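# Push utility cart through self-closing door into taped zone

## Task

Move the utility cart through the self-closing door and leave it parked in the yellow-taped area. All four of its wheels must lie inside the tape, none touching it, and its three tubes must remain upright in the top tray. If the robot falls over or ends up tilted, the task fails. The cart must stay where it is on its own: if only the robot is holding it in place at the end, it does not count.

## Robot and tools

ROBOT. A Hello Robot Stretch 3 with one arm. It has a two-wheeled base (0.33 m long, 0.34 m wide), a lift that moves along a vertical mast, and a telescoping arm that reaches out to the robot's right side, with a wrist and a gripper at its end. The base can drive forward or backward and turn on the spot, but it cannot slide sideways. A turn pivots about the point midway between the drive wheels, 0.05 m behind the front edge. With the arm pulled in and the wrist folded, a turn sweeps a circle of 0.28 m radius. An unfolded wrist reaches beyond that circle. The base is fast (0.30 m/s, 1.9 rad/s) only while the arm is stowed: lift_m under 0.30, arm_m under 0.03 and wrist_yaw_rad over 2.54. Otherwise it is capped at 0.10 m/s and 0.63 rad/s. The cameras are head_camera and nav_camera, both aimed with head_pan_rad and head_tilt_rad, plus wrist_camera on the gripper.

FRAMES. The base frame has its origin on the floor between the drive wheels, with x forward, y to the left and z up. hand_pose is reported in this frame, at the point where the closed fingertips meet. The odometry frame is the base frame as it was at the start of the scene. Heading is positive to the left and runs from -3.142 to 3.142.

execute_actions takes "actions", a list run in order. Each action is {"robot": ..., "steps": n, "until": ...}. steps is 1 to 450 control steps at 30 per second, 1 if omitted. {"steps": n} on its own just waits. "robot" is one command, a queue (a list of up to 8 commands, each starting after the previous one ends "done", with {"pause_s": s} up to 15 s allowed between them), or {"stop": true}, which brakes everything and clears the queue. A command may hold:
- "base": exactly one of {"translate_m": d}, a straight drive in metres relative to where the base is when the command starts (positive forward, |d| at most 1), or {"rotate_rad": a}, a turn in place in radians relative to the current heading (positive is counter-clockwise seen from above, |a| at most 3.2). Both are offsets, not poses.
- "joints": absolute targets by name. Joints left out keep their goals. Ranges: lift_m 0 to 1.1 (arm height); arm_m 0 to 0.52 (extension); wrist_yaw_rad -1.345 to 4.42 (0 is along the arm, positive swings toward the front, 3.0 is folded over the base); wrist_pitch_rad -1.57 to 0.451 (negative tips the fingers down); wrist_roll_rad -2.911 to 2.911; gripper_m -0.089 to 0.179 (larger is wider, and the real fingertip gap is a bit smaller); head_pan_rad -3.953 to 1.73 (positive is left, -1.57 looks along the arm); head_tilt_rad -1.53 to 0.419 (negative looks down).
- "contact_limits": {"arm_m": effort percent 1 to 100}, the effort at which the arm stops. Lower is gentler.
Base and joint motions in one command begin together and keep running through later actions. A new command takes over immediately and discards the rest of an older queue. "until" ends an action early. {"robot": {"status": "ended"}} fires once nothing is moving and no queue runs. Fields can also be compared, e.g. {"lift_m": [">", 0.3]}, and {"any": {"status": "ended"}} fires when the first motion finishes. One invalid value rejects the entire call.

zoom_image: {"camera": name, "region": [x0, y0, x1, y1]} in pixels of that camera's latest image, at most 504 by 504, giving a sharper crop.

It cannot be undone. Wait until all motion has ended first, because anything still moving gets braked during the hold.

RESULTS. base_status shows progress as (translate_m done of goal), counted from wheel turns. joint_status per joint reads moving, done, off_target (came to rest short and may still be pushing), contact_stop (pushed against something and went slack), time_out, stopped, not_commanded or torque_fault (a wrist servo has switched off for 10 s and is limp). measured_speeds, motor_effort (percent, with the peak in brackets; positive wheel effort drives forward), base_odometry, turned_by_wheels and turned_by_imu, and base_tilt (degrees, forward and right positive, with an offset of a few degrees) follow. lidar_m lists 12 distances in 30-degree sectors, the 1st straight ahead and going counter-clockwise, measured in a plane 0.17 m above the floor. head_depth_mm and wrist_depth_mm give 7x7 grids of median depth. A robot.on_its_own line appears when the robot has changed a goal itself, when a joint is slack or off, or when tilt has moved 3 degrees or more from where it started. refusals, queue and queue_left, plus refused:/dropped: lines, report rejected goals and cut-short queues.

CAUTIONS. Fold or unfold the wrist only with lift_m between 0.32 and 0.95, wrist_pitch_rad -0.4 and roll near 0, or it can strike the mast, base or head. When wrist_yaw_rad is below -0.4, keep pitch at -0.5 or lower. Pushing with the arm against something rigid while the gripper is higher than about 0.45 m can tip the robot. Pushing again after a contact_stop is worse. Driving while hooked onto something that cannot move, or snagging furniture (especially when reversing), can also tip it. If tilt appears, back off in small steps, take the gripper off the object, and lower lift_m to about 0.2. The door closes by itself, and loose items may be nudged now and then. Don't knock the tubes over, slam anything or push very hard.

Each tool is called after "Emit:" in YAML: its name, and indented under it one key for each argument.

## Session

Emit:
execute_actions:
  actions: []

Scene clock: 0.00 s.
robot.base_odometry: x=+0.000 y=+0.000 heading=+0.000 (m, m, rad; robot's odometry frame)
robot.turned_by_wheels: +0.000 (rad since the last result)
robot.turned_by_imu: +0.000 (rad since the last result)
robot.base_tilt: forward=+1.6 right=+0.5 (deg)
robot.lidar_m: 1.23 1.29 1.74 1.57 1.37 0.87 0.79 0.79 0.97 0.95 0.96 1.17
robot.head_depth_mm: 1727 1898 1943 1960 1988 2019 1978 / 2029 2251 2255 2267 2289 2362 2142 / 2115 2838 2974 3066 3106 3000 2175 / 2083 2988 3015 3056 3067 3037 2197 / 2063 2962 2957 2983 1538 1339 1353 / 2050 2888 2901 2903 2928 1501 1429 / 2049 2818 2820 1284 1285 1308 1433
robot.base_status: not_commanded
robot.joint_positions: lift_m=+0.392 arm_m=-0.001 wrist_yaw_rad=+3.037 wrist_pitch_rad=-0.337 wrist_roll_rad=-0.005 gripper_m=+0.037 head_pan_rad=-0.008 head_tilt_rad=-0.019
robot.joint_goals: lift_m=+0.392 arm_m=-0.001 wrist_yaw_rad=+3.037 wrist_pitch_rad=-0.337 wrist_roll_rad=-0.005 gripper_m=+0.037 head_pan_rad=-0.008 head_tilt_rad=-0.019
robot.joint_status: lift_m=not_commanded arm_m=not_commanded wrist_yaw_rad=not_commanded wrist_pitch_rad=not_commanded wrist_roll_rad=not_commanded gripper_m=not_commanded head_pan_rad=not_commanded head_tilt_rad=not_commanded
robot.measured_speeds: translate_m=+0.000 rotate_rad=+0.000 lift_m=+0.000 arm_m=+0.000 wrist_yaw_rad=+0.000 wrist_pitch_rad=+0.000 wrist_roll_rad=+0.000 head_pan_rad=+0.000 head_tilt_rad=+0.000
robot: refusals=0 queue=idle queue_left=0
robot.motor_effort: left_wheel=+0 right_wheel=+0 lift_m=+35 arm_m=-1 wrist_yaw_rad=+1 wrist_pitch_rad=+7 wrist_roll_rad=+0 gripper_m=+0 head_pan_rad=+0 head_tilt_rad=+1 (%)
robot.hand_pose: x=+0.0032 y=+0.0882 z=+0.4236 quat_wxyz=(+0.155, +0.700, +0.083, +0.692) (m; robot's base frame)
robot.wrist_depth_mm: - - - - - - - / - - - - - - - / - - - - - - - / - - - - - - - / 878 872 - 877 903 878 879 / 699 719 - 718 730 709 703 / 606 596 - 603 583 598 593
pictures: head_camera (sideways: a quarter turn clockwise sets it upright), nav_camera (sideways: a quarter turn counterclockwise sets it upright), wrist_camera
Images, in order (width x height): head_camera 896x504, nav_camera 672x504, wrist_camera 644x364.

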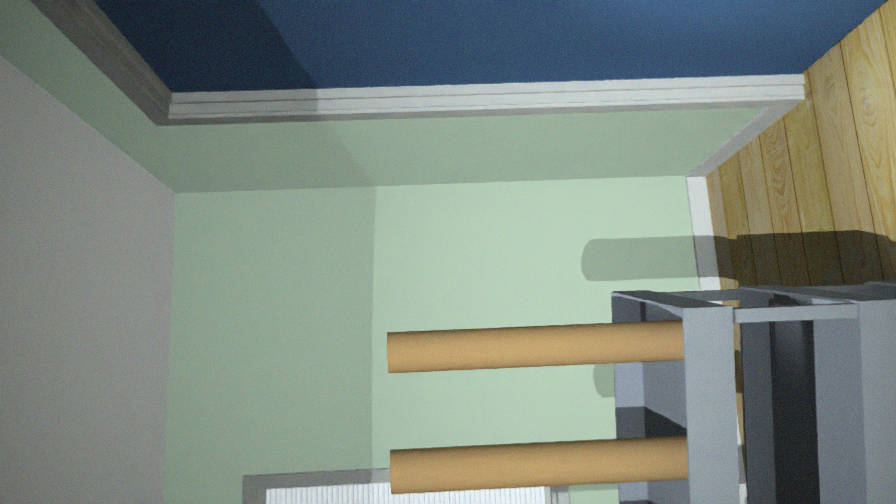

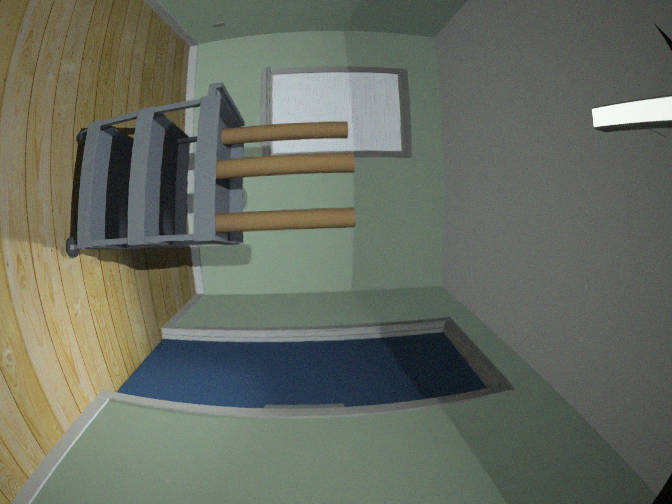

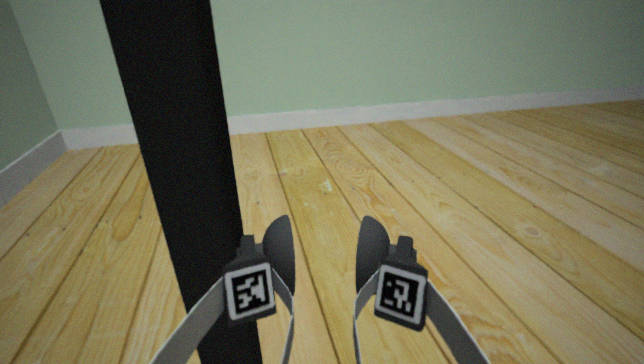

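Emit:
execute_actions:
  actions:
    - {"robot":[{"joints":{"lift_m":0.25,"head_tilt_rad":-0.7}},{"base":{"rotate_rad":0.85}},{"base":{"translate_m":1}},{"base":{"translate_m":0.7}},{"base":{"rotate_rad":-2.2}}],"steps":450,"until":{"robot":{"status":"ended"}}}

Scene clock: 16.20 s.
robot.base_odometry: x=+1.122 y=+1.277 heading=-1.347 (m, m, rad; robot's odometry frame)
robot.turned_by_wheels: -1.347 (rad since the last result)
robot.turned_by_imu: -1.331 (rad since the last result)
robot.base_tilt: forward=+1.0 right=+0.8 (deg)
robot.lidar_m: 0.63 0.71 1.70 1.57 0.66 0.51 0.49 0.52 0.75 2.11 2.23 2.08
robot.head_depth_mm: 1758 1978 2245 1993 1627 1383 1196 / 1770 1985 2272 1992 1638 1376 1193 / 1759 1947 2225 1949 1636 1381 1195 / 1802 1235 964 1172 1121 1297 1200 / 772 881 953 787 1064 1280 1200 / 1841 1273 997 1160 1101 1308 1201 / 1820 1959 826 1158 1132 1313 1199
robot.base_status: moving (rotate_rad -2.1973 of -2.2000)
robot.joint_positions: lift_m=+0.250 arm_m=-0.001 wrist_yaw_rad=+3.037 wrist_pitch_rad=-0.338 wrist_roll_rad=-0.005 gripper_m=+0.037 head_pan_rad=-0.008 head_tilt_rad=-0.693
robot.joint_goals: lift_m=+0.250 arm_m=-0.001 wrist_yaw_rad=+3.037 wrist_pitch_rad=-0.338 wrist_roll_rad=-0.005 gripper_m=+0.037 head_pan_rad=-0.008 head_tilt_rad=-0.700
robot.joint_status: lift_m=done arm_m=not_commanded wrist_yaw_rad=not_commanded wrist_pitch_rad=not_commanded wrist_roll_rad=not_commanded gripper_m=not_commanded head_pan_rad=not_commanded head_tilt_rad=done
robot.measured_speeds: translate_m=+0.000 rotate_rad=-0.131 lift_m=+0.000 arm_m=+0.000 wrist_yaw_rad=+0.000 wrist_pitch_rad=+0.000 wrist_roll_rad=+0.000 head_pan_rad=+0.000 head_tilt_rad=+0.000
robot: refusals=0 queue=running queue_left=0
robot.motor_effort: left_wheel=+0(13) right_wheel=-1(12) lift_m=+25(35) arm_m=-1(1) wrist_yaw_rad=+1(0) wrist_pitch_rad=+7(7) wrist_roll_rad=+0(0) gripper_m=+0(0) head_pan_rad=+0(0) head_tilt_rad=-3(31) (%)
robot.hand_pose: x=+0.0032 y=+0.0880 z=+0.2813 quat_wxyz=(+0.155, +0.700, +0.083, +0.692) (m; robot's base frame)
robot.wrist_depth_mm: 595 - - - - - - / 599 775 - - - - - / 601 774 - - - - - / 593 749 861 841 852 821 820 / 576 655 - 631 663 638 626 / 519 529 - 524 539 524 509 / 446 467 - - 440 437 436
pictures: head_camera (sideways: a quarter turn clockwise sets it upright), nav_camera (sideways: a quarter turn counterclockwise sets it upright), wrist_camera
camera_calibration (this result's frames):
head_camera: T_world_to_cam=[[-0.66336, 0.0520578, -0.746487, 0.998817], [0.0593324, 0.998096, 0.0168789, -0.0261351], [0.745944, -0.033094, -0.665186, 0.822279], [0, 0, 0, 1]] pos_world=[0.0507523, 0.00130169, 1.29301]
nav_camera: T_world_to_cam=[[0.599117, -0.0418199, 0.799568, -1.00432], [-0.049625, -0.998655, -0.0150487, 0.0739423], [0.799122, -0.0306626, -0.600387, 0.740481], [0, 0, 0, 1]] pos_world=[0.0136373, 0.0545475, 1.24871]
wrist_camera: T_world_to_cam=[[0.997359, -0.0726185, -0.00145006, 0.00744327], [-0.0351466, -0.465048, -0.884588, 0.330679], [0.063563, 0.882302, -0.466372, 0.217511], [0, 0, 0, 1]] pos_world=[-0.00962702, -0.0375882, 0.393967]
Images, in order (width x height): head_camera 896x504, nav_camera 672x504, wrist_camera 644x364.

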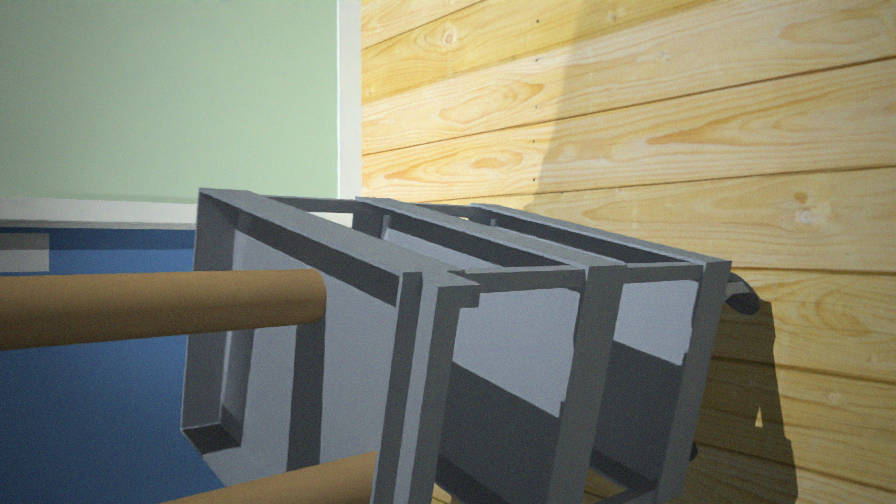

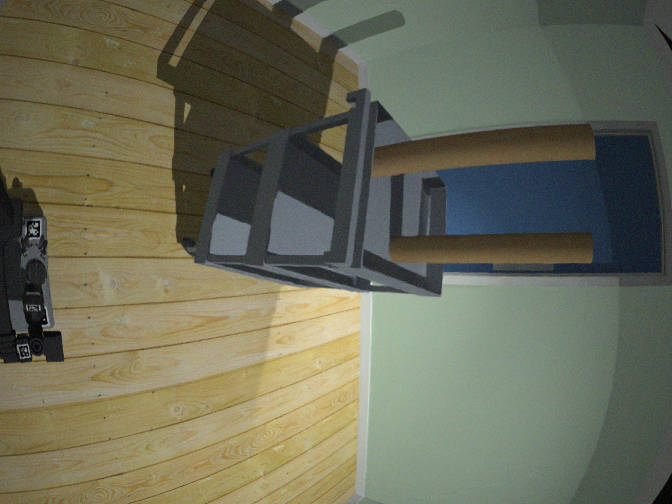

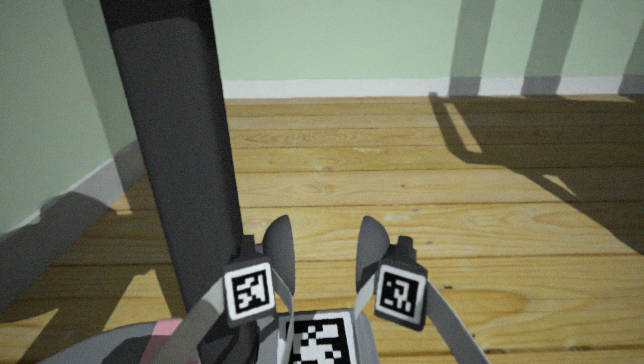

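Emit:
execute_actions:
  actions:
    - {"robot":[{"base":{"rotate_rad":1.57}},{"base":{"translate_m":0.42}},{"base":{"rotate_rad":-1.84}},{"joints":{"lift_m":0.65,"wrist_pitch_rad":-0.4}},{"joints":{"wrist_yaw_rad":1.57,"gripper_m":0.15}},{"joints":{"wrist_roll_rad":1.57,"wrist_pitch_rad":0}}],"steps":450,"until":{"robot":{"status":"ended"}}}
    - {"steps":200,"until":{"robot":{"status":"ended"}}}

Scene clock: 33.60 s.
robot.base_odometry: x=+1.532 y=+1.369 heading=-1.620 (m, m, rad; robot's odometry frame)
robot.turned_by_wheels: -0.273 (rad since the last result)
robot.turned_by_imu: -0.269 (rad since the last result)
robot.base_tilt: forward=+1.6 right=+0.5 (deg)
robot.lidar_m: 0.72 0.75 1.39 1.24 0.86 0.52 0.47 0.47 0.56 1.04 2.53 0.74
robot.head_depth_mm: 2006 2294 2474 1991 1633 1382 1189 / 1947 2187 949 1158 1556 1380 1190 / 844 957 992 1187 1338 1320 1199 / 1042 1169 992 1191 1338 1322 1191 / 653 717 791 1193 1124 1305 1201 / 1735 1258 959 1119 1125 1348 1199 / 1790 1995 2186 1951 1629 1382 1195
robot.base_status: done (rotate_rad -1.8399 of -1.8400)
robot.joint_positions: lift_m=+0.650 arm_m=-0.001 wrist_yaw_rad=+1.572 wrist_pitch_rad=-0.021 wrist_roll_rad=+1.568 gripper_m=+0.150 head_pan_rad=-0.008 head_tilt_rad=-0.693
robot.joint_goals: lift_m=+0.650 arm_m=-0.001 wrist_yaw_rad=+1.570 wrist_pitch_rad=+0.000 wrist_roll_rad=+1.570 gripper_m=+0.150 head_pan_rad=-0.008 head_tilt_rad=-0.700
robot.joint_status: lift_m=done arm_m=not_commanded wrist_yaw_rad=done wrist_pitch_rad=done wrist_roll_rad=done gripper_m=done head_pan_rad=not_commanded head_tilt_rad=done
robot.measured_speeds: translate_m=+0.000 rotate_rad=+0.000 lift_m=+0.000 arm_m=+0.000 wrist_yaw_rad=+0.000 wrist_pitch_rad=+0.000 wrist_roll_rad=+0.000 head_pan_rad=+0.000 head_tilt_rad=+0.000
robot: refusals=0 queue=done queue_left=0
robot.motor_effort: left_wheel=+3(12) right_wheel=-3(12) lift_m=+43(44) arm_m=-2(2) wrist_yaw_rad=-2(3) wrist_pitch_rad=+10(10) wrist_roll_rad=+1(3) gripper_m=+0(83) head_pan_rad=-1(0) head_tilt_rad=-3(3) (%)
robot.hand_pose: x=+0.2343 y=-0.1441 z=+0.7586 quat_wxyz=(+0.009, +0.707, -0.707, -0.007) (m; robot's base frame)
robot.wrist_depth_mm: - - - - - - 912 / - - - - - - 904 / - - - 619 955 891 631 / - - - 733 - 987 746 / - - 724 737 - 923 668 / - - - 705 951 - 658 / - - - - - - 790
pictures: head_camera (sideways: a quarter turn clockwise sets it upright), nav_camera (sideways: a quarter turn counterclockwise sets it upright), wrist_camera
camera_calibration (this result's frames):
head_camera: T_world_to_cam=[[-0.663412, 0.0520585, -0.746441, 0.998758], [0.059334, 0.998096, 0.0168753, -0.0261305], [0.745898, -0.0330941, -0.665237, 0.822346], [0, 0, 0, 1]] pos_world=[0.0507517, 0.00130167, 1.29301]
nav_camera: T_world_to_cam=[[0.599172, -0.0418207, 0.799527, -1.00426], [-0.0496266, -0.998655, -0.0150458, 0.0739386], [0.799081, -0.0306628, -0.600441, 0.740553], [0, 0, 0, 1]] pos_world=[0.0136336, 0.0545476, 1.24871]
wrist_camera: T_world_to_cam=[[0.00904716, -0.00653472, -0.999938, 0.759262], [-0.146725, 0.989147, -0.00779173, 0.223626], [0.989136, 0.146787, 0.00799016, -0.0524645], [0, 0, 0, 1]] pos_world=[0.0778369, -0.208536, 0.761376]
Images, in order (width x height): head_camera 896x504, nav_camera 672x504, wrist_camera 644x364.

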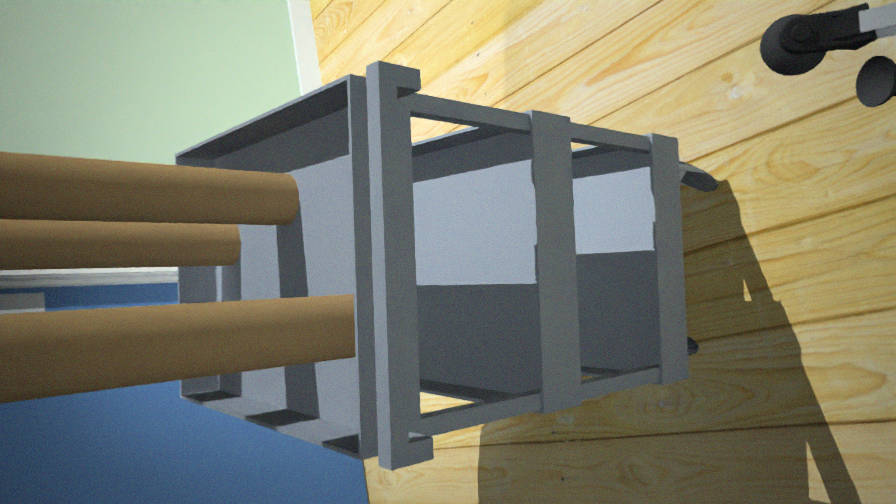

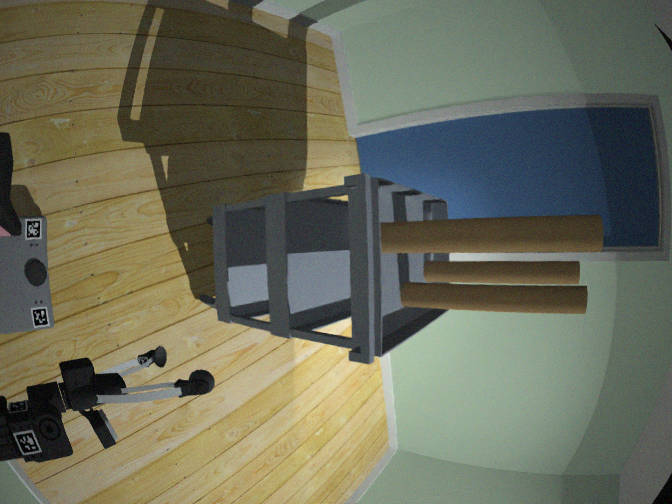

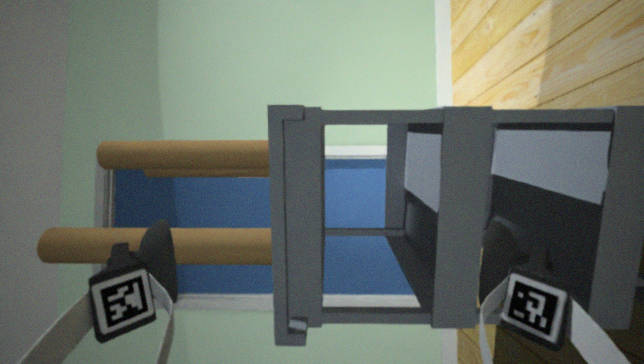

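Emit:
execute_actions:
  actions:
    - {"robot":{"base":{"translate_m":0.38},"joints":{"lift_m":0.72,"head_tilt_rad":-1.0,"gripper_m":0.11}},"steps":450,"until":{"robot":{"status":"ended"}}}

Scene clock: 40.43 s.
robot.base_odometry: x=+1.513 y=+0.989 heading=-1.620 (m, m, rad; robot's odometry frame)
robot.turned_by_wheels: +0.000 (rad since the last result)
robot.turned_by_imu: +0.002 (rad since the last result)
robot.base_tilt: forward=+1.5 right=+0.5 (deg)
robot.lidar_m: 0.34 0.35 1.48 1.32 1.32 0.94 0.84 0.84 1.01 1.87 2.46 0.35
robot.head_depth_mm: 1817 740 637 535 1347 - - / 564 732 661 530 889 1212 1125 / 590 689 658 527 886 1216 1136 / 820 767 659 521 883 1210 1127 / 374 419 500 518 882 1193 1119 / 322 381 488 514 885 1213 1114 / 339 699 644 509 1318 1221 1116
robot.base_status: done (translate_m +0.3800 of +0.3800)
robot.joint_positions: lift_m=+0.720 arm_m=-0.001 wrist_yaw_rad=+1.572 wrist_pitch_rad=-0.020 wrist_roll_rad=+1.569 gripper_m=+0.110 head_pan_rad=-0.008 head_tilt_rad=-0.988
robot.joint_goals: lift_m=+0.720 arm_m=-0.001 wrist_yaw_rad=+1.570 wrist_pitch_rad=+0.000 wrist_roll_rad=+1.570 gripper_m=+0.110 head_pan_rad=-0.008 head_tilt_rad=-1.000
robot.joint_status: lift_m=done arm_m=not_commanded wrist_yaw_rad=done wrist_pitch_rad=done wrist_roll_rad=done gripper_m=done head_pan_rad=not_commanded head_tilt_rad=done
robot.measured_speeds: translate_m=+0.000 rotate_rad=+0.000 lift_m=+0.000 arm_m=+0.000 wrist_yaw_rad=+0.000 wrist_pitch_rad=+0.000 wrist_roll_rad=+0.000 head_pan_rad=+0.000 head_tilt_rad=+0.000
robot: refusals=0 queue=done queue_left=0
robot.motor_effort: left_wheel=+4(8) right_wheel=-4(5) lift_m=+42(43) arm_m=-2(2) wrist_yaw_rad=-2(2) wrist_pitch_rad=+9(10) wrist_roll_rad=+1(1) gripper_m=+0(82) head_pan_rad=+0(0) head_tilt_rad=-5(22) (%)
robot.hand_pose: x=+0.2343 y=-0.1441 z=+0.8289 quat_wxyz=(+0.008, +0.707, -0.707, -0.006) (m; robot's base frame)
robot.wrist_depth_mm: - - - - - - - / - - - 188 - - 899 / - - - 251 254 613 413 / 542 538 530 254 847 660 431 / - - - 264 - 638 432 / - - - 270 876 570 434 / 373 352 357 280 - 620 429
pictures: head_camera (sideways: a quarter turn clockwise sets it upright), nav_camera (sideways: a quarter turn counterclockwise sets it upright), wrist_camera
camera_calibration (this result's frames):
head_camera: T_world_to_cam=[[-0.851783, 0.0535025, -0.521155, 0.706364], [0.0620042, 0.998075, 0.00112314, -0.00563567], [0.520212, -0.0313572, -0.853461, 1.06848], [0, 0, 0, 1]] pos_world=[0.0461845, 0.00133695, 1.28003]
nav_camera: T_world_to_cam=[[0.80576, -0.0434049, 0.59065, -0.733318], [-0.0521844, -0.998635, -0.00219675, 0.0572228], [0.589939, -0.0290527, -0.806925, 1.01038], [0, 0, 0, 1]] pos_world=[-0.00219535, 0.0546692, 1.24856]
wrist_camera: T_world_to_cam=[[0.0103033, -0.00628018, -0.999927, 0.829312], [-0.146711, 0.989149, -0.0077242, 0.22412], [0.989126, 0.14678, 0.00927009, -0.0541227], [0, 0, 0, 1]] pos_world=[0.0778705, -0.208536, 0.831484]
Images, in order (width x height): head_camera 896x504, nav_camera 672x504, wrist_camera 644x364.

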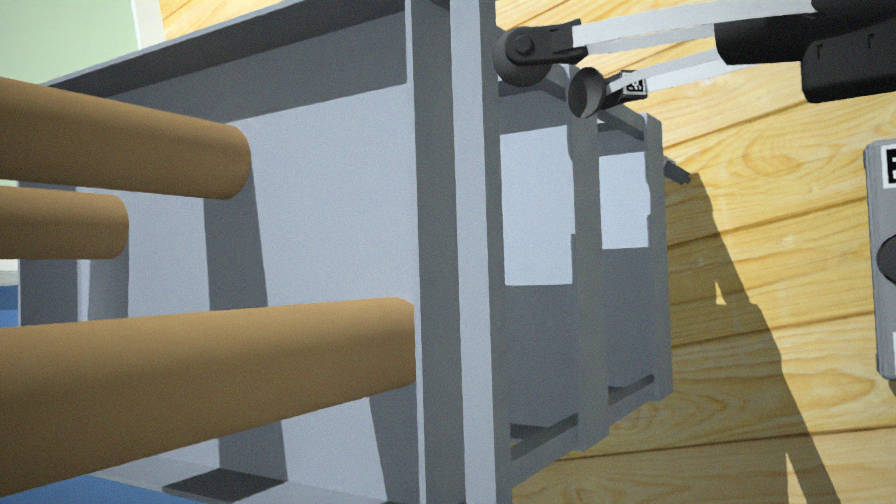

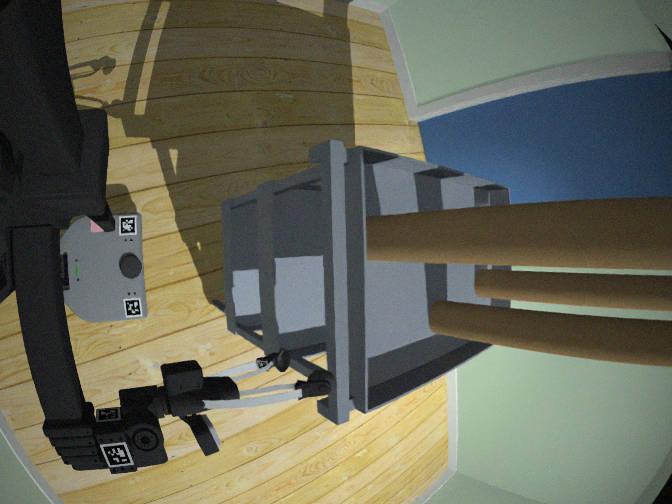

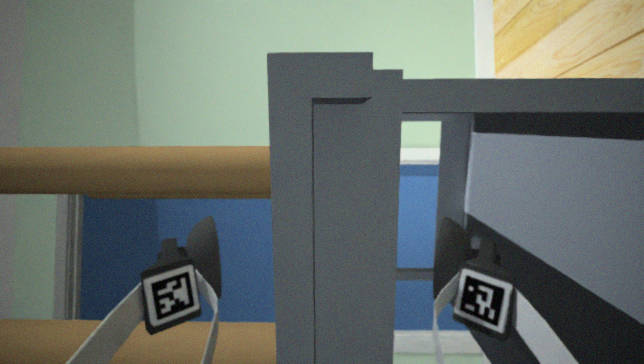

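Emit:
execute_actions:
  actions:
    - {"robot":[{"joints":{"lift_m":0.739}},{"base":{"translate_m":0.055}},{"joints":{"gripper_m":-0.04}},{"base":{"translate_m":0.1}},{"base":{"rotate_rad":0.1}},{"base":{"translate_m":0.1}}],"steps":450,"until":{"robot":{"status":"ended"}}}

Scene clock: 50.93 s.
robot.base_odometry: x=+1.511 y=+0.734 heading=-1.520 (m, m, rad; robot's odometry frame)
robot.turned_by_wheels: +0.100 (rad since the last result)
robot.turned_by_imu: +0.100 (rad since the last result)
robot.base_tilt: forward=+1.6 right=+0.5 (deg)
robot.lidar_m: 0.27 0.28 1.46 1.36 1.38 1.17 1.09 1.11 1.41 2.41 2.29 0.29
robot.head_depth_mm: 1460 1624 635 580 547 - - / 497 717 660 580 659 1201 1120 / 526 611 658 578 525 1176 1130 / 721 765 659 578 517 1113 1126 / 833 731 424 505 532 1111 1125 / - 310 377 494 525 1125 1113 / - 314 632 576 492 1220 1114
robot.base_status: done (translate_m +0.1000 of +0.1000)
robot.joint_positions: lift_m=+0.739 arm_m=-0.001 wrist_yaw_rad=+1.581 wrist_pitch_rad=-0.014 wrist_roll_rad=+1.569 gripper_m=-0.024 head_pan_rad=-0.008 head_tilt_rad=-0.988
robot.joint_goals: lift_m=+0.739 arm_m=-0.001 wrist_yaw_rad=+1.570 wrist_pitch_rad=+0.000 wrist_roll_rad=+1.570 gripper_m=-0.025 head_pan_rad=-0.008 head_tilt_rad=-1.000
robot.joint_status: lift_m=done arm_m=not_commanded wrist_yaw_rad=done wrist_pitch_rad=done wrist_roll_rad=done gripper_m=done head_pan_rad=not_commanded head_tilt_rad=done
robot.measured_speeds: translate_m=+0.000 rotate_rad=+0.000 lift_m=+0.000 arm_m=+0.000 wrist_yaw_rad=+0.000 wrist_pitch_rad=+0.000 wrist_roll_rad=+0.000 head_pan_rad=+0.000 head_tilt_rad=+0.000
robot: refusals=0 queue=done queue_left=0
robot.on_its_own: gripper_m is held at -0.025, not at your -0.040, by its stall guard, which is not easing now
robot.motor_effort: left_wheel=+0(9) right_wheel=+4(23) lift_m=+42(43) arm_m=-2(2) wrist_yaw_rad=-10(30) wrist_pitch_rad=+7(9) wrist_roll_rad=+1(1) gripper_m=-19(99) head_pan_rad=+0(0) head_tilt_rad=-4(5) (%)
robot.hand_pose: x=+0.2345 y=-0.1418 z=+0.8494 quat_wxyz=(+0.006, +0.711, -0.704, -0.004) (m; robot's base frame)
robot.wrist_depth_mm: - - - 130 129 - - / - - - 132 131 192 191 / - - - 135 192 667 436 / 484 476 469 139 197 721 457 / - - - 142 203 712 458 / - - - 145 207 701 460 / - - - 150 213 642 461
pictures: head_camera (sideways: a quarter turn clockwise sets it upright), nav_camera (sideways: a quarter turn counterclockwise sets it upright), wrist_camera
camera_calibration (this result's frames):
head_camera: T_world_to_cam=[[-0.851935, 0.0535035, -0.520907, 0.706042], [0.0620044, 0.998075, 0.00110731, -0.00561507], [0.519964, -0.0313552, -0.853613, 1.06867], [0, 0, 0, 1]] pos_world=[0.0461781, 0.00133701, 1.28002]
nav_camera: T_world_to_cam=[[0.805932, -0.0434061, 0.590415, -0.733013], [-0.0521849, -0.998635, -0.00218378, 0.0572059], [0.589704, -0.0290508, -0.807097, 1.0106], [0, 0, 0, 1]] pos_world=[-0.00221089, 0.0546693, 1.24856]
wrist_camera: T_world_to_cam=[[0.0160811, -0.00611444, -0.999852, 0.848443], [-0.15542, 0.987812, -0.0085405, 0.224602], [0.987718, 0.155534, 0.0149347, -0.0580355], [0, 0, 0, 1]] pos_world=[0.0785865, -0.20765, 0.851103]
Images, in order (width x height): head_camera 896x504, nav_camera 672x504, wrist_camera 644x364.

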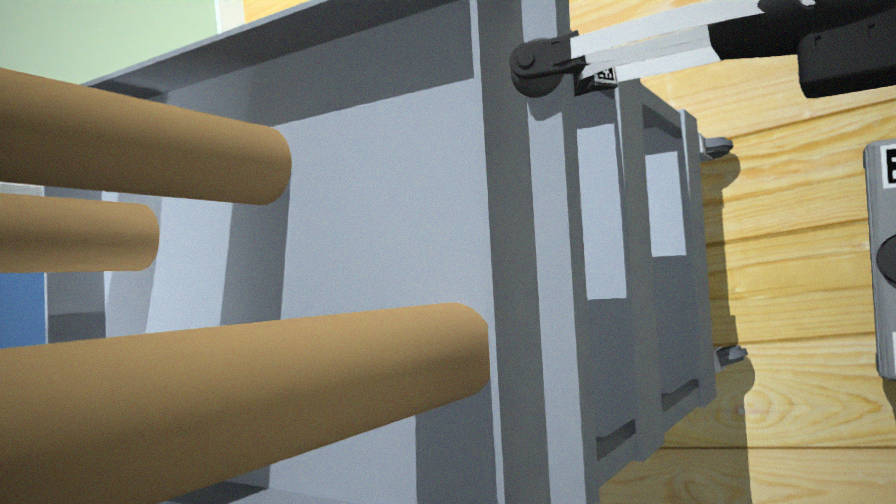

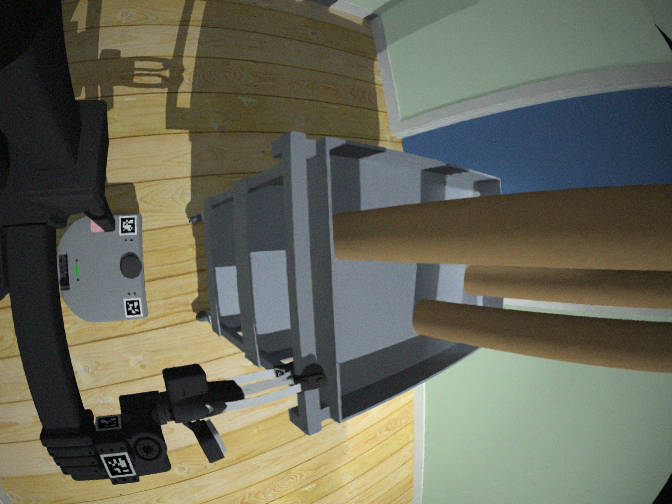

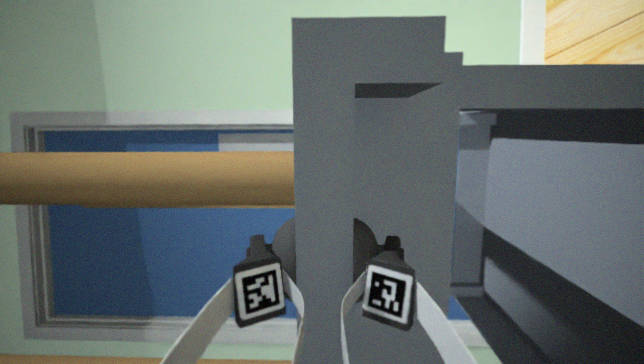

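Works well.

Emit:
execute_actions:
  actions:
    - {"robot":[{"base":{"rotate_rad":0.1}},{"base":{"translate_m":0.1}},{"base":{"rotate_rad":0.09}},{"base":{"translate_m":0.3},"joints":{"head_tilt_rad":-0.7}}],"steps":450,"until":{"robot":{"status":"ended"}}}

Emit:
execute_actions:
  actions:
    - {"robot":{"base":{"translate_m":0.3}},"steps":450,"until":{"robot":{"status":"ended"}}}

Scene clock: 59.73 s.
robot.base_odometry: x=+1.597 y=+0.344 heading=-1.331 (m, m, rad; robot's odometry frame)
robot.turned_by_wheels: +0.190 (rad since the last result)
robot.turned_by_imu: +0.191 (rad since the last result)
robot.base_tilt: forward=+1.5 right=+0.5 (deg)
robot.lidar_m: 0.28 0.29 1.36 1.34 1.42 1.52 1.49 1.59 2.33 2.43 1.35 0.29
robot.head_depth_mm: 900 1044 1169 720 612 489 706 / 444 497 580 691 621 503 701 / 635 692 773 693 620 501 730 / 908 1018 900 759 623 496 720 / 940 1018 338 384 451 489 713 / - - 303 354 440 487 667 / - - 317 699 608 502 628
robot.base_status: done (translate_m +0.3000 of +0.3000)
robot.joint_positions: lift_m=+0.739 arm_m=-0.001 wrist_yaw_rad=+1.582 wrist_pitch_rad=-0.014 wrist_roll_rad=+1.569 gripper_m=-0.024 head_pan_rad=-0.008 head_tilt_rad=-0.705
robot.joint_goals: lift_m=+0.739 arm_m=-0.001 wrist_yaw_rad=+1.570 wrist_pitch_rad=+0.000 wrist_roll_rad=+1.570 gripper_m=-0.025 head_pan_rad=-0.008 head_tilt_rad=-0.700
robot.joint_status: lift_m=done arm_m=not_commanded wrist_yaw_rad=done wrist_pitch_rad=done wrist_roll_rad=done gripper_m=done head_pan_rad=not_commanded head_tilt_rad=done
robot.measured_speeds: translate_m=+0.000 rotate_rad=+0.000 lift_m=+0.000 arm_m=+0.000 wrist_yaw_rad=+0.000 wrist_pitch_rad=+0.000 wrist_roll_rad=+0.000 head_pan_rad=+0.000 head_tilt_rad=+0.000
robot: refusals=0 queue=done queue_left=0
robot.on_its_own: gripper_m is held at -0.025, not at your -0.040, by its stall guard, which is not easing now
robot.motor_effort: left_wheel=+0(9) right_wheel=+2(23) lift_m=+42(42) arm_m=-1(2) wrist_yaw_rad=-12(31) wrist_pitch_rad=+6(7) wrist_roll_rad=+1(1) gripper_m=-19(19) head_pan_rad=+0(0) head_tilt_rad=+2(17) (%)
robot.hand_pose: x=+0.2345 y=-0.1416 z=+0.8496 quat_wxyz=(+0.006, +0.711, -0.703, -0.004) (m; robot's base frame)
robot.wrist_depth_mm: 895 898 916 126 126 874 885 / 981 964 937 130 129 191 188 / - - 1000 134 191 704 459 / 476 468 468 138 196 709 461 / - - - 141 203 713 462 / - - - 146 210 717 458 / - - - 152 218 628 460
pictures: head_camera (sideways: a quarter turn clockwise sets it upright), nav_camera (sideways: a quarter turn counterclockwise sets it upright), wrist_camera
camera_calibration (this result's frames):
head_camera: T_world_to_cam=[[-0.672401, 0.0521272, -0.73835, 0.988267], [0.059534, 0.998094, 0.0162486, -0.0253155], [0.737789, -0.0330314, -0.674222, 0.834083], [0, 0, 0, 1]] pos_world=[0.0506408, 0.00130255, 1.29245]
nav_camera: T_world_to_cam=[[0.608809, -0.0418944, 0.79221, -0.994782], [-0.0498051, -0.998653, -0.0145368, 0.0732767], [0.791752, -0.030606, -0.610075, 0.75313], [0, 0, 0, 1]] pos_world=[0.0129891, 0.0545525, 1.24861]
wrist_camera: T_world_to_cam=[[0.0167249, -0.00607251, -0.999842, 0.848454], [-0.156275, 0.987676, -0.00861272, 0.224624], [0.987572, 0.156394, 0.0155698, -0.0584723], [0, 0, 0, 1]] pos_world=[0.0786583, -0.207559, 0.851165]
Images, in order (width x height): head_camera 896x504, nav_camera 672x504, wrist_camera 644x364.

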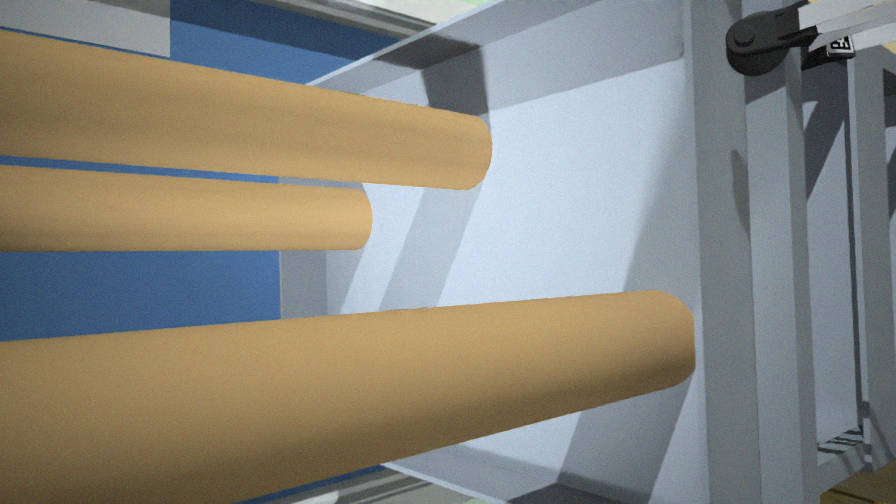

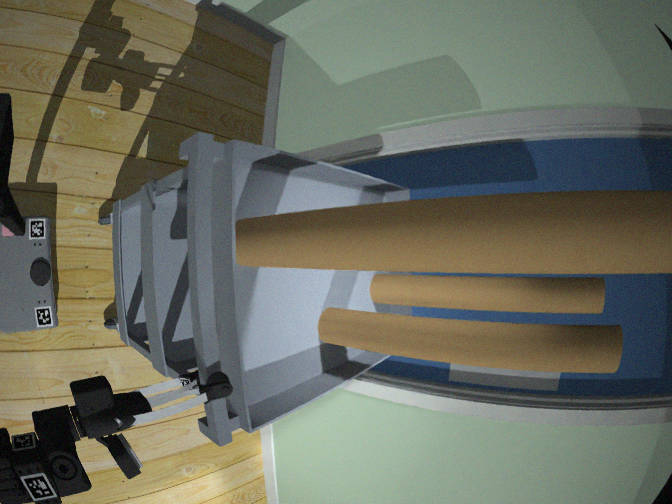

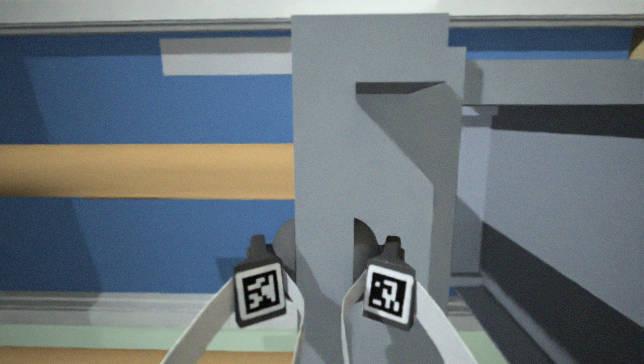

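Scene clock: 63.77 s.
robot.base_odometry: x=+1.668 y=+0.053 heading=-1.331 (m, m, rad; robot's odometry frame)
robot.turned_by_wheels: +0.000 (rad since the last result)
robot.turned_by_imu: -0.063 (rad since the last result)
robot.base_tilt: forward=+1.5 right=+0.4 (deg)
robot.lidar_m: 0.24 0.24 0.28 1.31 1.37 1.84 1.78 1.87 2.53 2.44 1.03 0.27
robot.head_depth_mm: 778 878 1018 1158 591 508 696 / 762 863 988 724 622 528 679 / 429 485 568 689 623 528 482 / 446 506 582 685 624 528 442 / 610 681 785 760 593 479 419 / 645 796 - 302 349 427 425 / - - - 294 354 530 431
robot.base_status: done (translate_m +0.3000 of +0.3000)
robot.joint_positions: lift_m=+0.739 arm_m=-0.001 wrist_yaw_rad=+1.563 wrist_pitch_rad=-0.015 wrist_roll_rad=+1.569 gripper_m=-0.024 head_pan_rad=-0.008 head_tilt_rad=-0.703
robot.joint_goals: lift_m=+0.739 arm_m=-0.001 wrist_yaw_rad=+1.570 wrist_pitch_rad=+0.000 wrist_roll_rad=+1.570 gripper_m=-0.025 head_pan_rad=-0.008 head_tilt_rad=-0.700
robot.joint_status: lift_m=done arm_m=not_commanded wrist_yaw_rad=done wrist_pitch_rad=done wrist_roll_rad=done gripper_m=done head_pan_rad=not_commanded head_tilt_rad=done
robot.measured_speeds: translate_m=+0.000 rotate_rad=+0.000 lift_m=+0.000 arm_m=+0.000 wrist_yaw_rad=+0.000 wrist_pitch_rad=+0.000 wrist_roll_rad=+0.000 head_pan_rad=+0.000 head_tilt_rad=+0.000
robot: refusals=0 queue=done queue_left=0
robot.on_its_own: gripper_m is held at -0.025, not at your -0.040, by its stall guard, which is not easing now
robot.motor_effort: left_wheel=+0(24) right_wheel=+6(39) lift_m=+40(41) arm_m=-2(2) wrist_yaw_rad=+8(31) wrist_pitch_rad=+7(9) wrist_roll_rad=+1(1) gripper_m=-20(20) head_pan_rad=+0(0) head_tilt_rad=+1(1) (%)
robot.hand_pose: x=+0.2345 y=-0.1465 z=+0.8494 quat_wxyz=(+0.006, +0.704, -0.710, -0.004) (m; robot's base frame)
robot.wrist_depth_mm: 659 657 662 606 617 637 638 / 836 806 817 146 151 796 784 / 826 803 790 144 202 209 208 / 840 819 803 143 202 707 455 / 478 475 471 141 198 707 460 / 830 831 847 141 197 708 459 / 834 845 810 138 195 688 464
pictures: head_camera (sideways: a quarter turn clockwise sets it upright), nav_camera (sideways: a quarter turn counterclockwise sets it upright), wrist_camera
camera_calibration (this result's frames):
head_camera: T_world_to_cam=[[-0.670752, 0.0521147, -0.739849, 0.99021], [0.0594979, 0.998094, 0.0163643, -0.0254659], [0.739292, -0.0330431, -0.672574, 0.83193], [0, 0, 0, 1]] pos_world=[0.0506617, 0.00130238, 1.29256]
nav_camera: T_world_to_cam=[[0.60704, -0.041881, 0.793567, -0.99654], [-0.0497728, -0.998653, -0.0146308, 0.0733989], [0.793111, -0.0306166, -0.608307, 0.750821], [0, 0, 0, 1]] pos_world=[0.0131079, 0.0545516, 1.24863]
wrist_camera: T_world_to_cam=[[0.0156574, -0.00621618, -0.999858, 0.848476], [-0.137602, 0.990453, -0.0083125, 0.225167], [0.990364, 0.137712, 0.0146526, -0.060306], [0, 0, 0, 1]] pos_world=[0.0774232, -0.209438, 0.851111]
Images, in order (width x height): head_camera 896x504, nav_camera 672x504, wrist_camera 644x364.

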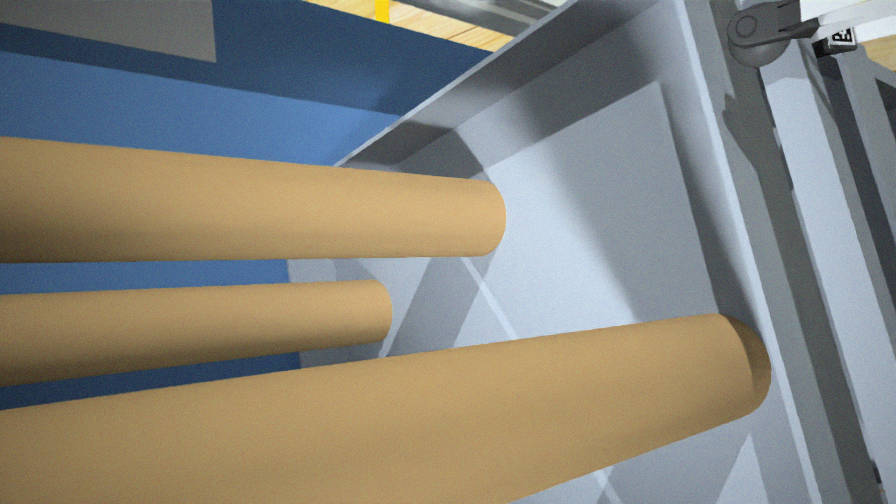

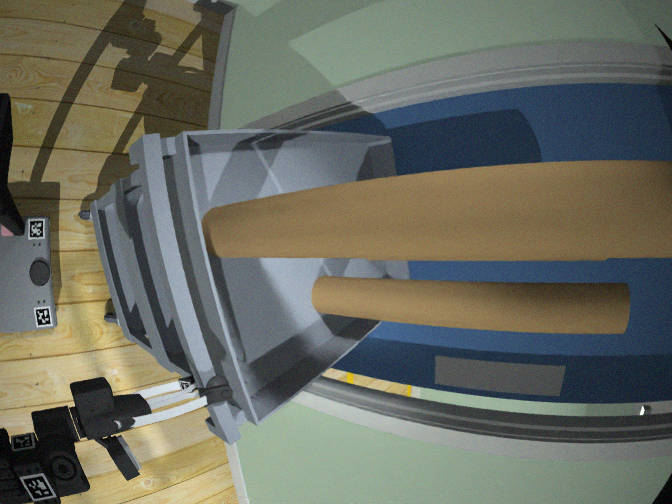

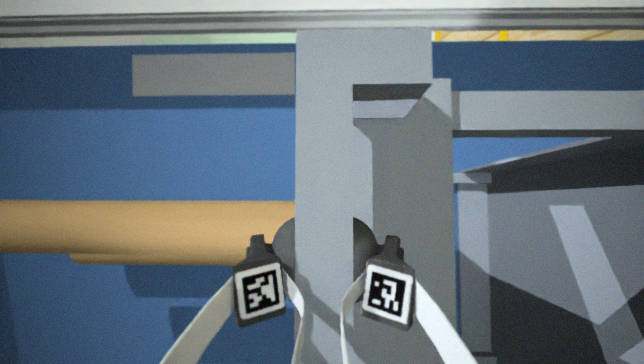

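Emit:
execute_actions:
  actions:
    - {"robot":[{"base":{"translate_m":-0.2}},{"base":{"rotate_rad":-0.12}},{"base":{"rotate_rad":-0.12}},{"joints":{"gripper_m":0.11}},{"base":{"translate_m":-0.12}},{"base":{"rotate_rad":-0.7}},{"base":{"translate_m":-0.34}},{"base":{"rotate_rad":0.9}}],"steps":450,"until":{"robot":{"status":"ended"}}}
    - {"steps":300,"until":{"robot":{"status":"ended"}}}

Scene clock: 83.87 s.
robot.base_odometry: x=+1.839 y=+0.627 heading=-1.370 (m, m, rad; robot's odometry frame)
robot.turned_by_wheels: -0.039 (rad since the last result)
robot.turned_by_imu: -0.044 (rad since the last result)
robot.base_tilt: forward=+1.5 right=+0.5 (deg)
robot.lidar_m: 0.52 1.31 1.06 1.02 1.06 1.31 1.26 1.30 1.75 2.75 1.83 0.53
robot.head_depth_mm: 905 590 633 667 1026 1236 1171 / 1126 1060 976 734 979 1167 1196 / 1155 1239 974 783 975 1121 1165 / 1150 1256 1153 1332 1515 1368 1190 / 1143 1282 1465 1699 1614 1372 1190 / 1105 1226 1391 1595 1621 1377 1194 / 1064 1195 1366 1586 1624 1374 1198
robot.base_status: done (rotate_rad +0.8999 of +0.9000)
robot.joint_positions: lift_m=+0.739 arm_m=-0.001 wrist_yaw_rad=+1.569 wrist_pitch_rad=-0.016 wrist_roll_rad=+1.569 gripper_m=+0.110 head_pan_rad=-0.008 head_tilt_rad=-0.703
robot.joint_goals: lift_m=+0.739 arm_m=-0.001 wrist_yaw_rad=+1.570 wrist_pitch_rad=+0.000 wrist_roll_rad=+1.570 gripper_m=+0.110 head_pan_rad=-0.008 head_tilt_rad=-0.700
robot.joint_status: lift_m=done arm_m=not_commanded wrist_yaw_rad=done wrist_pitch_rad=done wrist_roll_rad=done gripper_m=done head_pan_rad=not_commanded head_tilt_rad=done
robot.measured_speeds: translate_m=+0.000 rotate_rad=+0.000 lift_m=+0.000 arm_m=+0.000 wrist_yaw_rad=+0.000 wrist_pitch_rad=+0.000 wrist_roll_rad=+0.000 head_pan_rad=+0.000 head_tilt_rad=+0.000
robot: refusals=0 queue=done queue_left=0
robot.motor_effort: left_wheel=-2(14) right_wheel=+3(26) lift_m=+40(40) arm_m=-1(2) wrist_yaw_rad=+3(41) wrist_pitch_rad=+7(7) wrist_roll_rad=+0(1) gripper_m=+1(80) head_pan_rad=+0(0) head_tilt_rad=+0(1) (%)
robot.hand_pose: x=+0.2345 y=-0.1448 z=+0.8490 quat_wxyz=(+0.007, +0.706, -0.708, -0.005) (m; robot's base frame)
robot.wrist_depth_mm: - 722 709 437 - 693 429 / 502 489 481 433 - 695 431 / - - - 443 - 702 432 / - - - - - 575 428 / - - - - - - - / - - - - - - - / - - - - - - -
pictures: head_camera (sideways: a quarter turn clockwise sets it upright), nav_camera (sideways: a quarter turn counterclockwise sets it upright), wrist_camera
camera_calibration (this result's frames):
head_camera: T_world_to_cam=[[-0.670752, 0.0521148, -0.739849, 0.99021], [0.0594981, 0.998094, 0.0163643, -0.0254659], [0.739292, -0.0330432, -0.672574, 0.83193], [0, 0, 0, 1]] pos_world=[0.0506617, 0.00130237, 1.29256]
nav_camera: T_world_to_cam=[[0.60704, -0.0418811, 0.793567, -0.99654], [-0.049773, -0.998653, -0.0146307, 0.0733989], [0.793111, -0.0306168, -0.608307, 0.750821], [0, 0, 0, 1]] pos_world=[0.0131079, 0.0545516, 1.24863]
wrist_camera: T_world_to_cam=[[0.0143156, -0.0058356, -0.99988, 0.848523], [-0.14352, 0.989616, -0.00783052, 0.224402], [0.989544, 0.143615, 0.0133294, -0.0583236], [0, 0, 0, 1]] pos_world=[0.0777729, -0.208744, 0.850956]
Images, in order (width x height): head_camera 896x504, nav_camera 672x504, wrist_camera 644x364.

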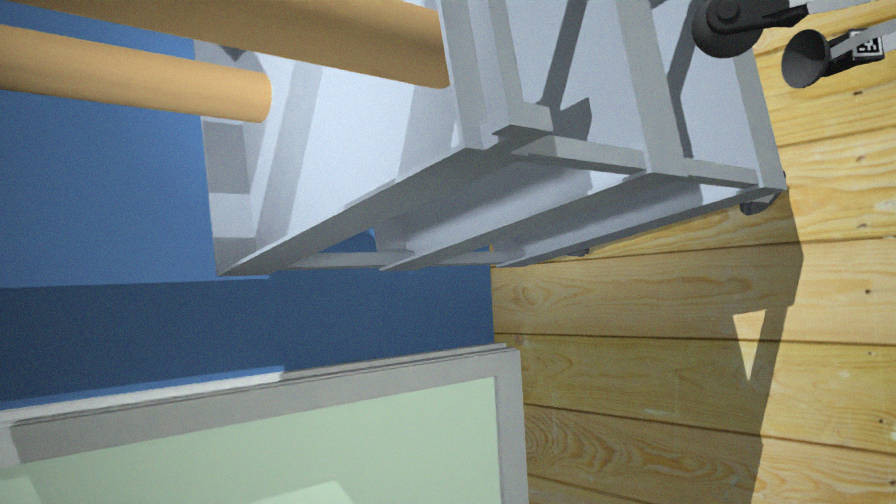

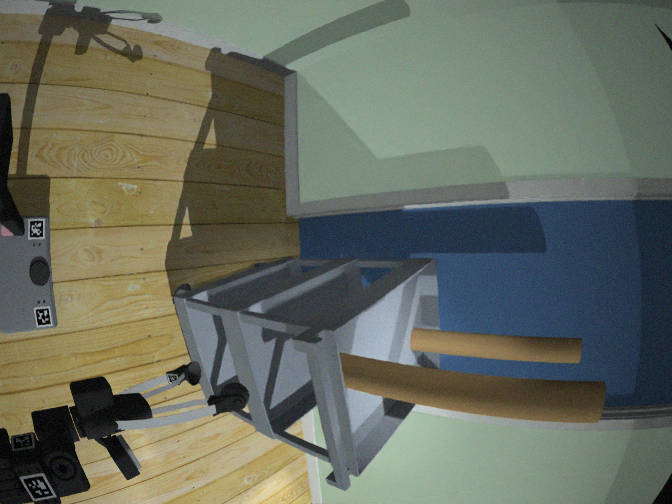

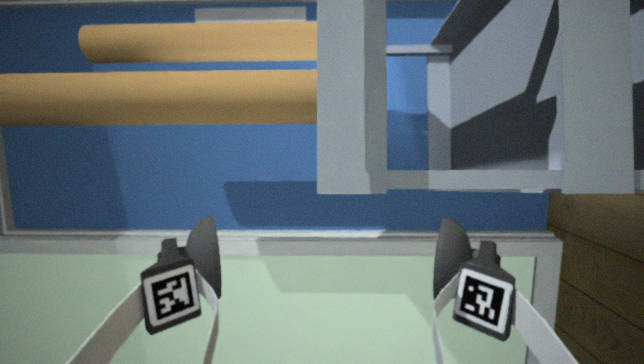

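Emit:
execute_actions:
  actions:
    - {"robot":[{"base":{"translate_m":0.24},"joints":{"arm_m":0.035}},{"joints":{"gripper_m":-0.04}},{"base":{"rotate_rad":-0.1}},{"base":{"rotate_rad":-0.08}},{"base":{"translate_m":0.2}}],"steps":450,"until":{"robot":{"status":"ended"}}}

Scene clock: 95.50 s.
robot.base_odometry: x=+1.892 y=+0.192 heading=-1.549 (m, m, rad; robot's odometry frame)
robot.turned_by_wheels: -0.180 (rad since the last result)
robot.turned_by_imu: -0.177 (rad since the last result)
robot.base_tilt: forward=+1.5 right=+0.5 (deg)
robot.lidar_m: 0.34 0.85 1.00 1.06 1.07 1.28 1.70 1.70 2.05 2.70 0.49 0.28
robot.head_depth_mm: 848 959 901 737 533 534 442 / 689 805 901 761 624 503 637 / 786 871 904 762 623 835 785 / 786 886 932 760 955 932 1153 / 764 861 906 983 1261 1348 1200 / 748 836 944 1093 1302 1377 1192 / 729 813 920 1057 1198 1323 1196
robot.base_status: done (translate_m +0.2000 of +0.2000)
robot.joint_positions: lift_m=+0.739 arm_m=+0.035 wrist_yaw_rad=+1.575 wrist_pitch_rad=-0.014 wrist_roll_rad=+1.569 gripper_m=-0.024 head_pan_rad=-0.008 head_tilt_rad=-0.702
robot.joint_goals: lift_m=+0.739 arm_m=+0.035 wrist_yaw_rad=+1.570 wrist_pitch_rad=+0.000 wrist_roll_rad=+1.570 gripper_m=-0.025 head_pan_rad=-0.008 head_tilt_rad=-0.700
robot.joint_status: lift_m=done arm_m=done wrist_yaw_rad=done wrist_pitch_rad=done wrist_roll_rad=done gripper_m=done head_pan_rad=not_commanded head_tilt_rad=done
robot.measured_speeds: translate_m=+0.000 rotate_rad=+0.000 lift_m=+0.000 arm_m=+0.000 wrist_yaw_rad=+0.000 wrist_pitch_rad=+0.000 wrist_roll_rad=+0.000 head_pan_rad=+0.000 head_tilt_rad=+0.000
robot: refusals=0 queue=done queue_left=0
robot.on_its_own: gripper_m is held at -0.025, not at your -0.040, by its stall guard, which is not easing now
robot.motor_effort: left_wheel=+1(11) right_wheel=+3(26) lift_m=+39(40) arm_m=+3(2) wrist_yaw_rad=-6(14) wrist_pitch_rad=+6(7) wrist_roll_rad=+0(0) gripper_m=-20(98) head_pan_rad=+0(0) head_tilt_rad=+1(1) (%)
robot.hand_pose: x=+0.2345 y=-0.1787 z=+0.8496 quat_wxyz=(+0.006, +0.708, -0.706, -0.004) (m; robot's base frame)
robot.wrist_depth_mm: 821 810 806 171 237 637 462 / 538 535 528 163 226 678 456 / 267 266 264 157 218 703 461 / 282 280 278 151 210 718 457 / 896 891 857 145 204 720 455 / 882 881 853 140 196 574 413 / 902 873 853 136 133 835 194
pictures: head_camera (sideways: a quarter turn clockwise sets it upright), nav_camera (sideways: a quarter turn counterclockwise sets it upright), wrist_camera
camera_calibration (this result's frames):
head_camera: T_world_to_cam=[[-0.670265, 0.0521111, -0.74029, 0.990782], [0.0594873, 0.998094, 0.0163983, -0.0255102], [0.739733, -0.0330466, -0.672088, 0.831295], [0, 0, 0, 1]] pos_world=[0.0506678, 0.00130232, 1.29259]
nav_camera: T_world_to_cam=[[0.606518, -0.041877, 0.793966, -0.997057], [-0.0497634, -0.998653, -0.0146584, 0.0734349], [0.793511, -0.0306198, -0.607785, 0.750141], [0, 0, 0, 1]] pos_world=[0.0131429, 0.0545513, 1.24863]
wrist_camera: T_world_to_cam=[[0.0166455, -0.00539445, -0.999847, 0.848424], [-0.149433, 0.988741, -0.0078223, 0.259146], [0.988632, 0.149541, 0.015652, -0.0542318], [0, 0, 0, 1]] pos_world=[0.0782179, -0.243542, 0.85117]
Images, in order (width x height): head_camera 896x504, nav_camera 672x504, wrist_camera 644x364.

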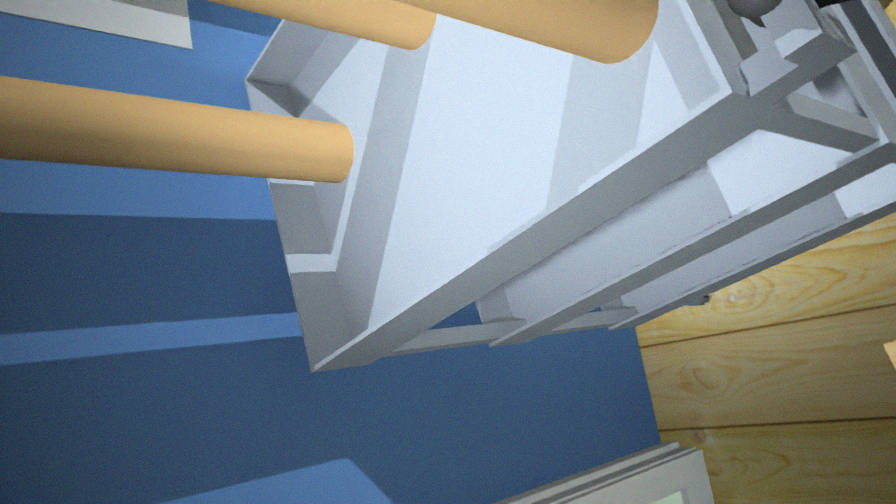

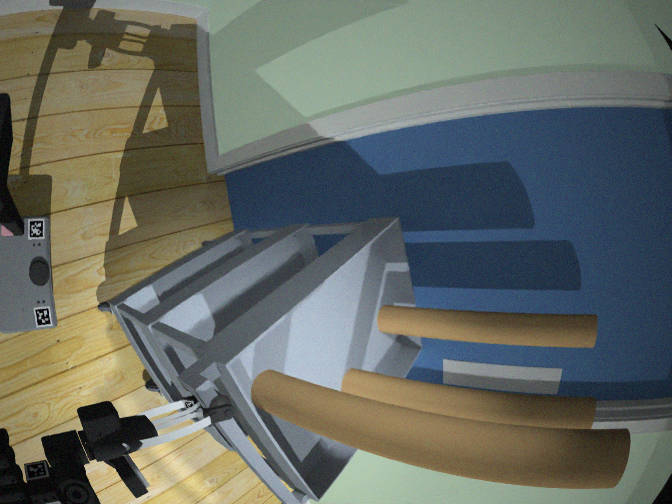

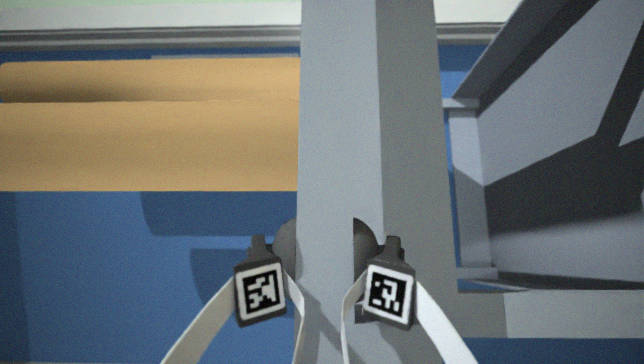

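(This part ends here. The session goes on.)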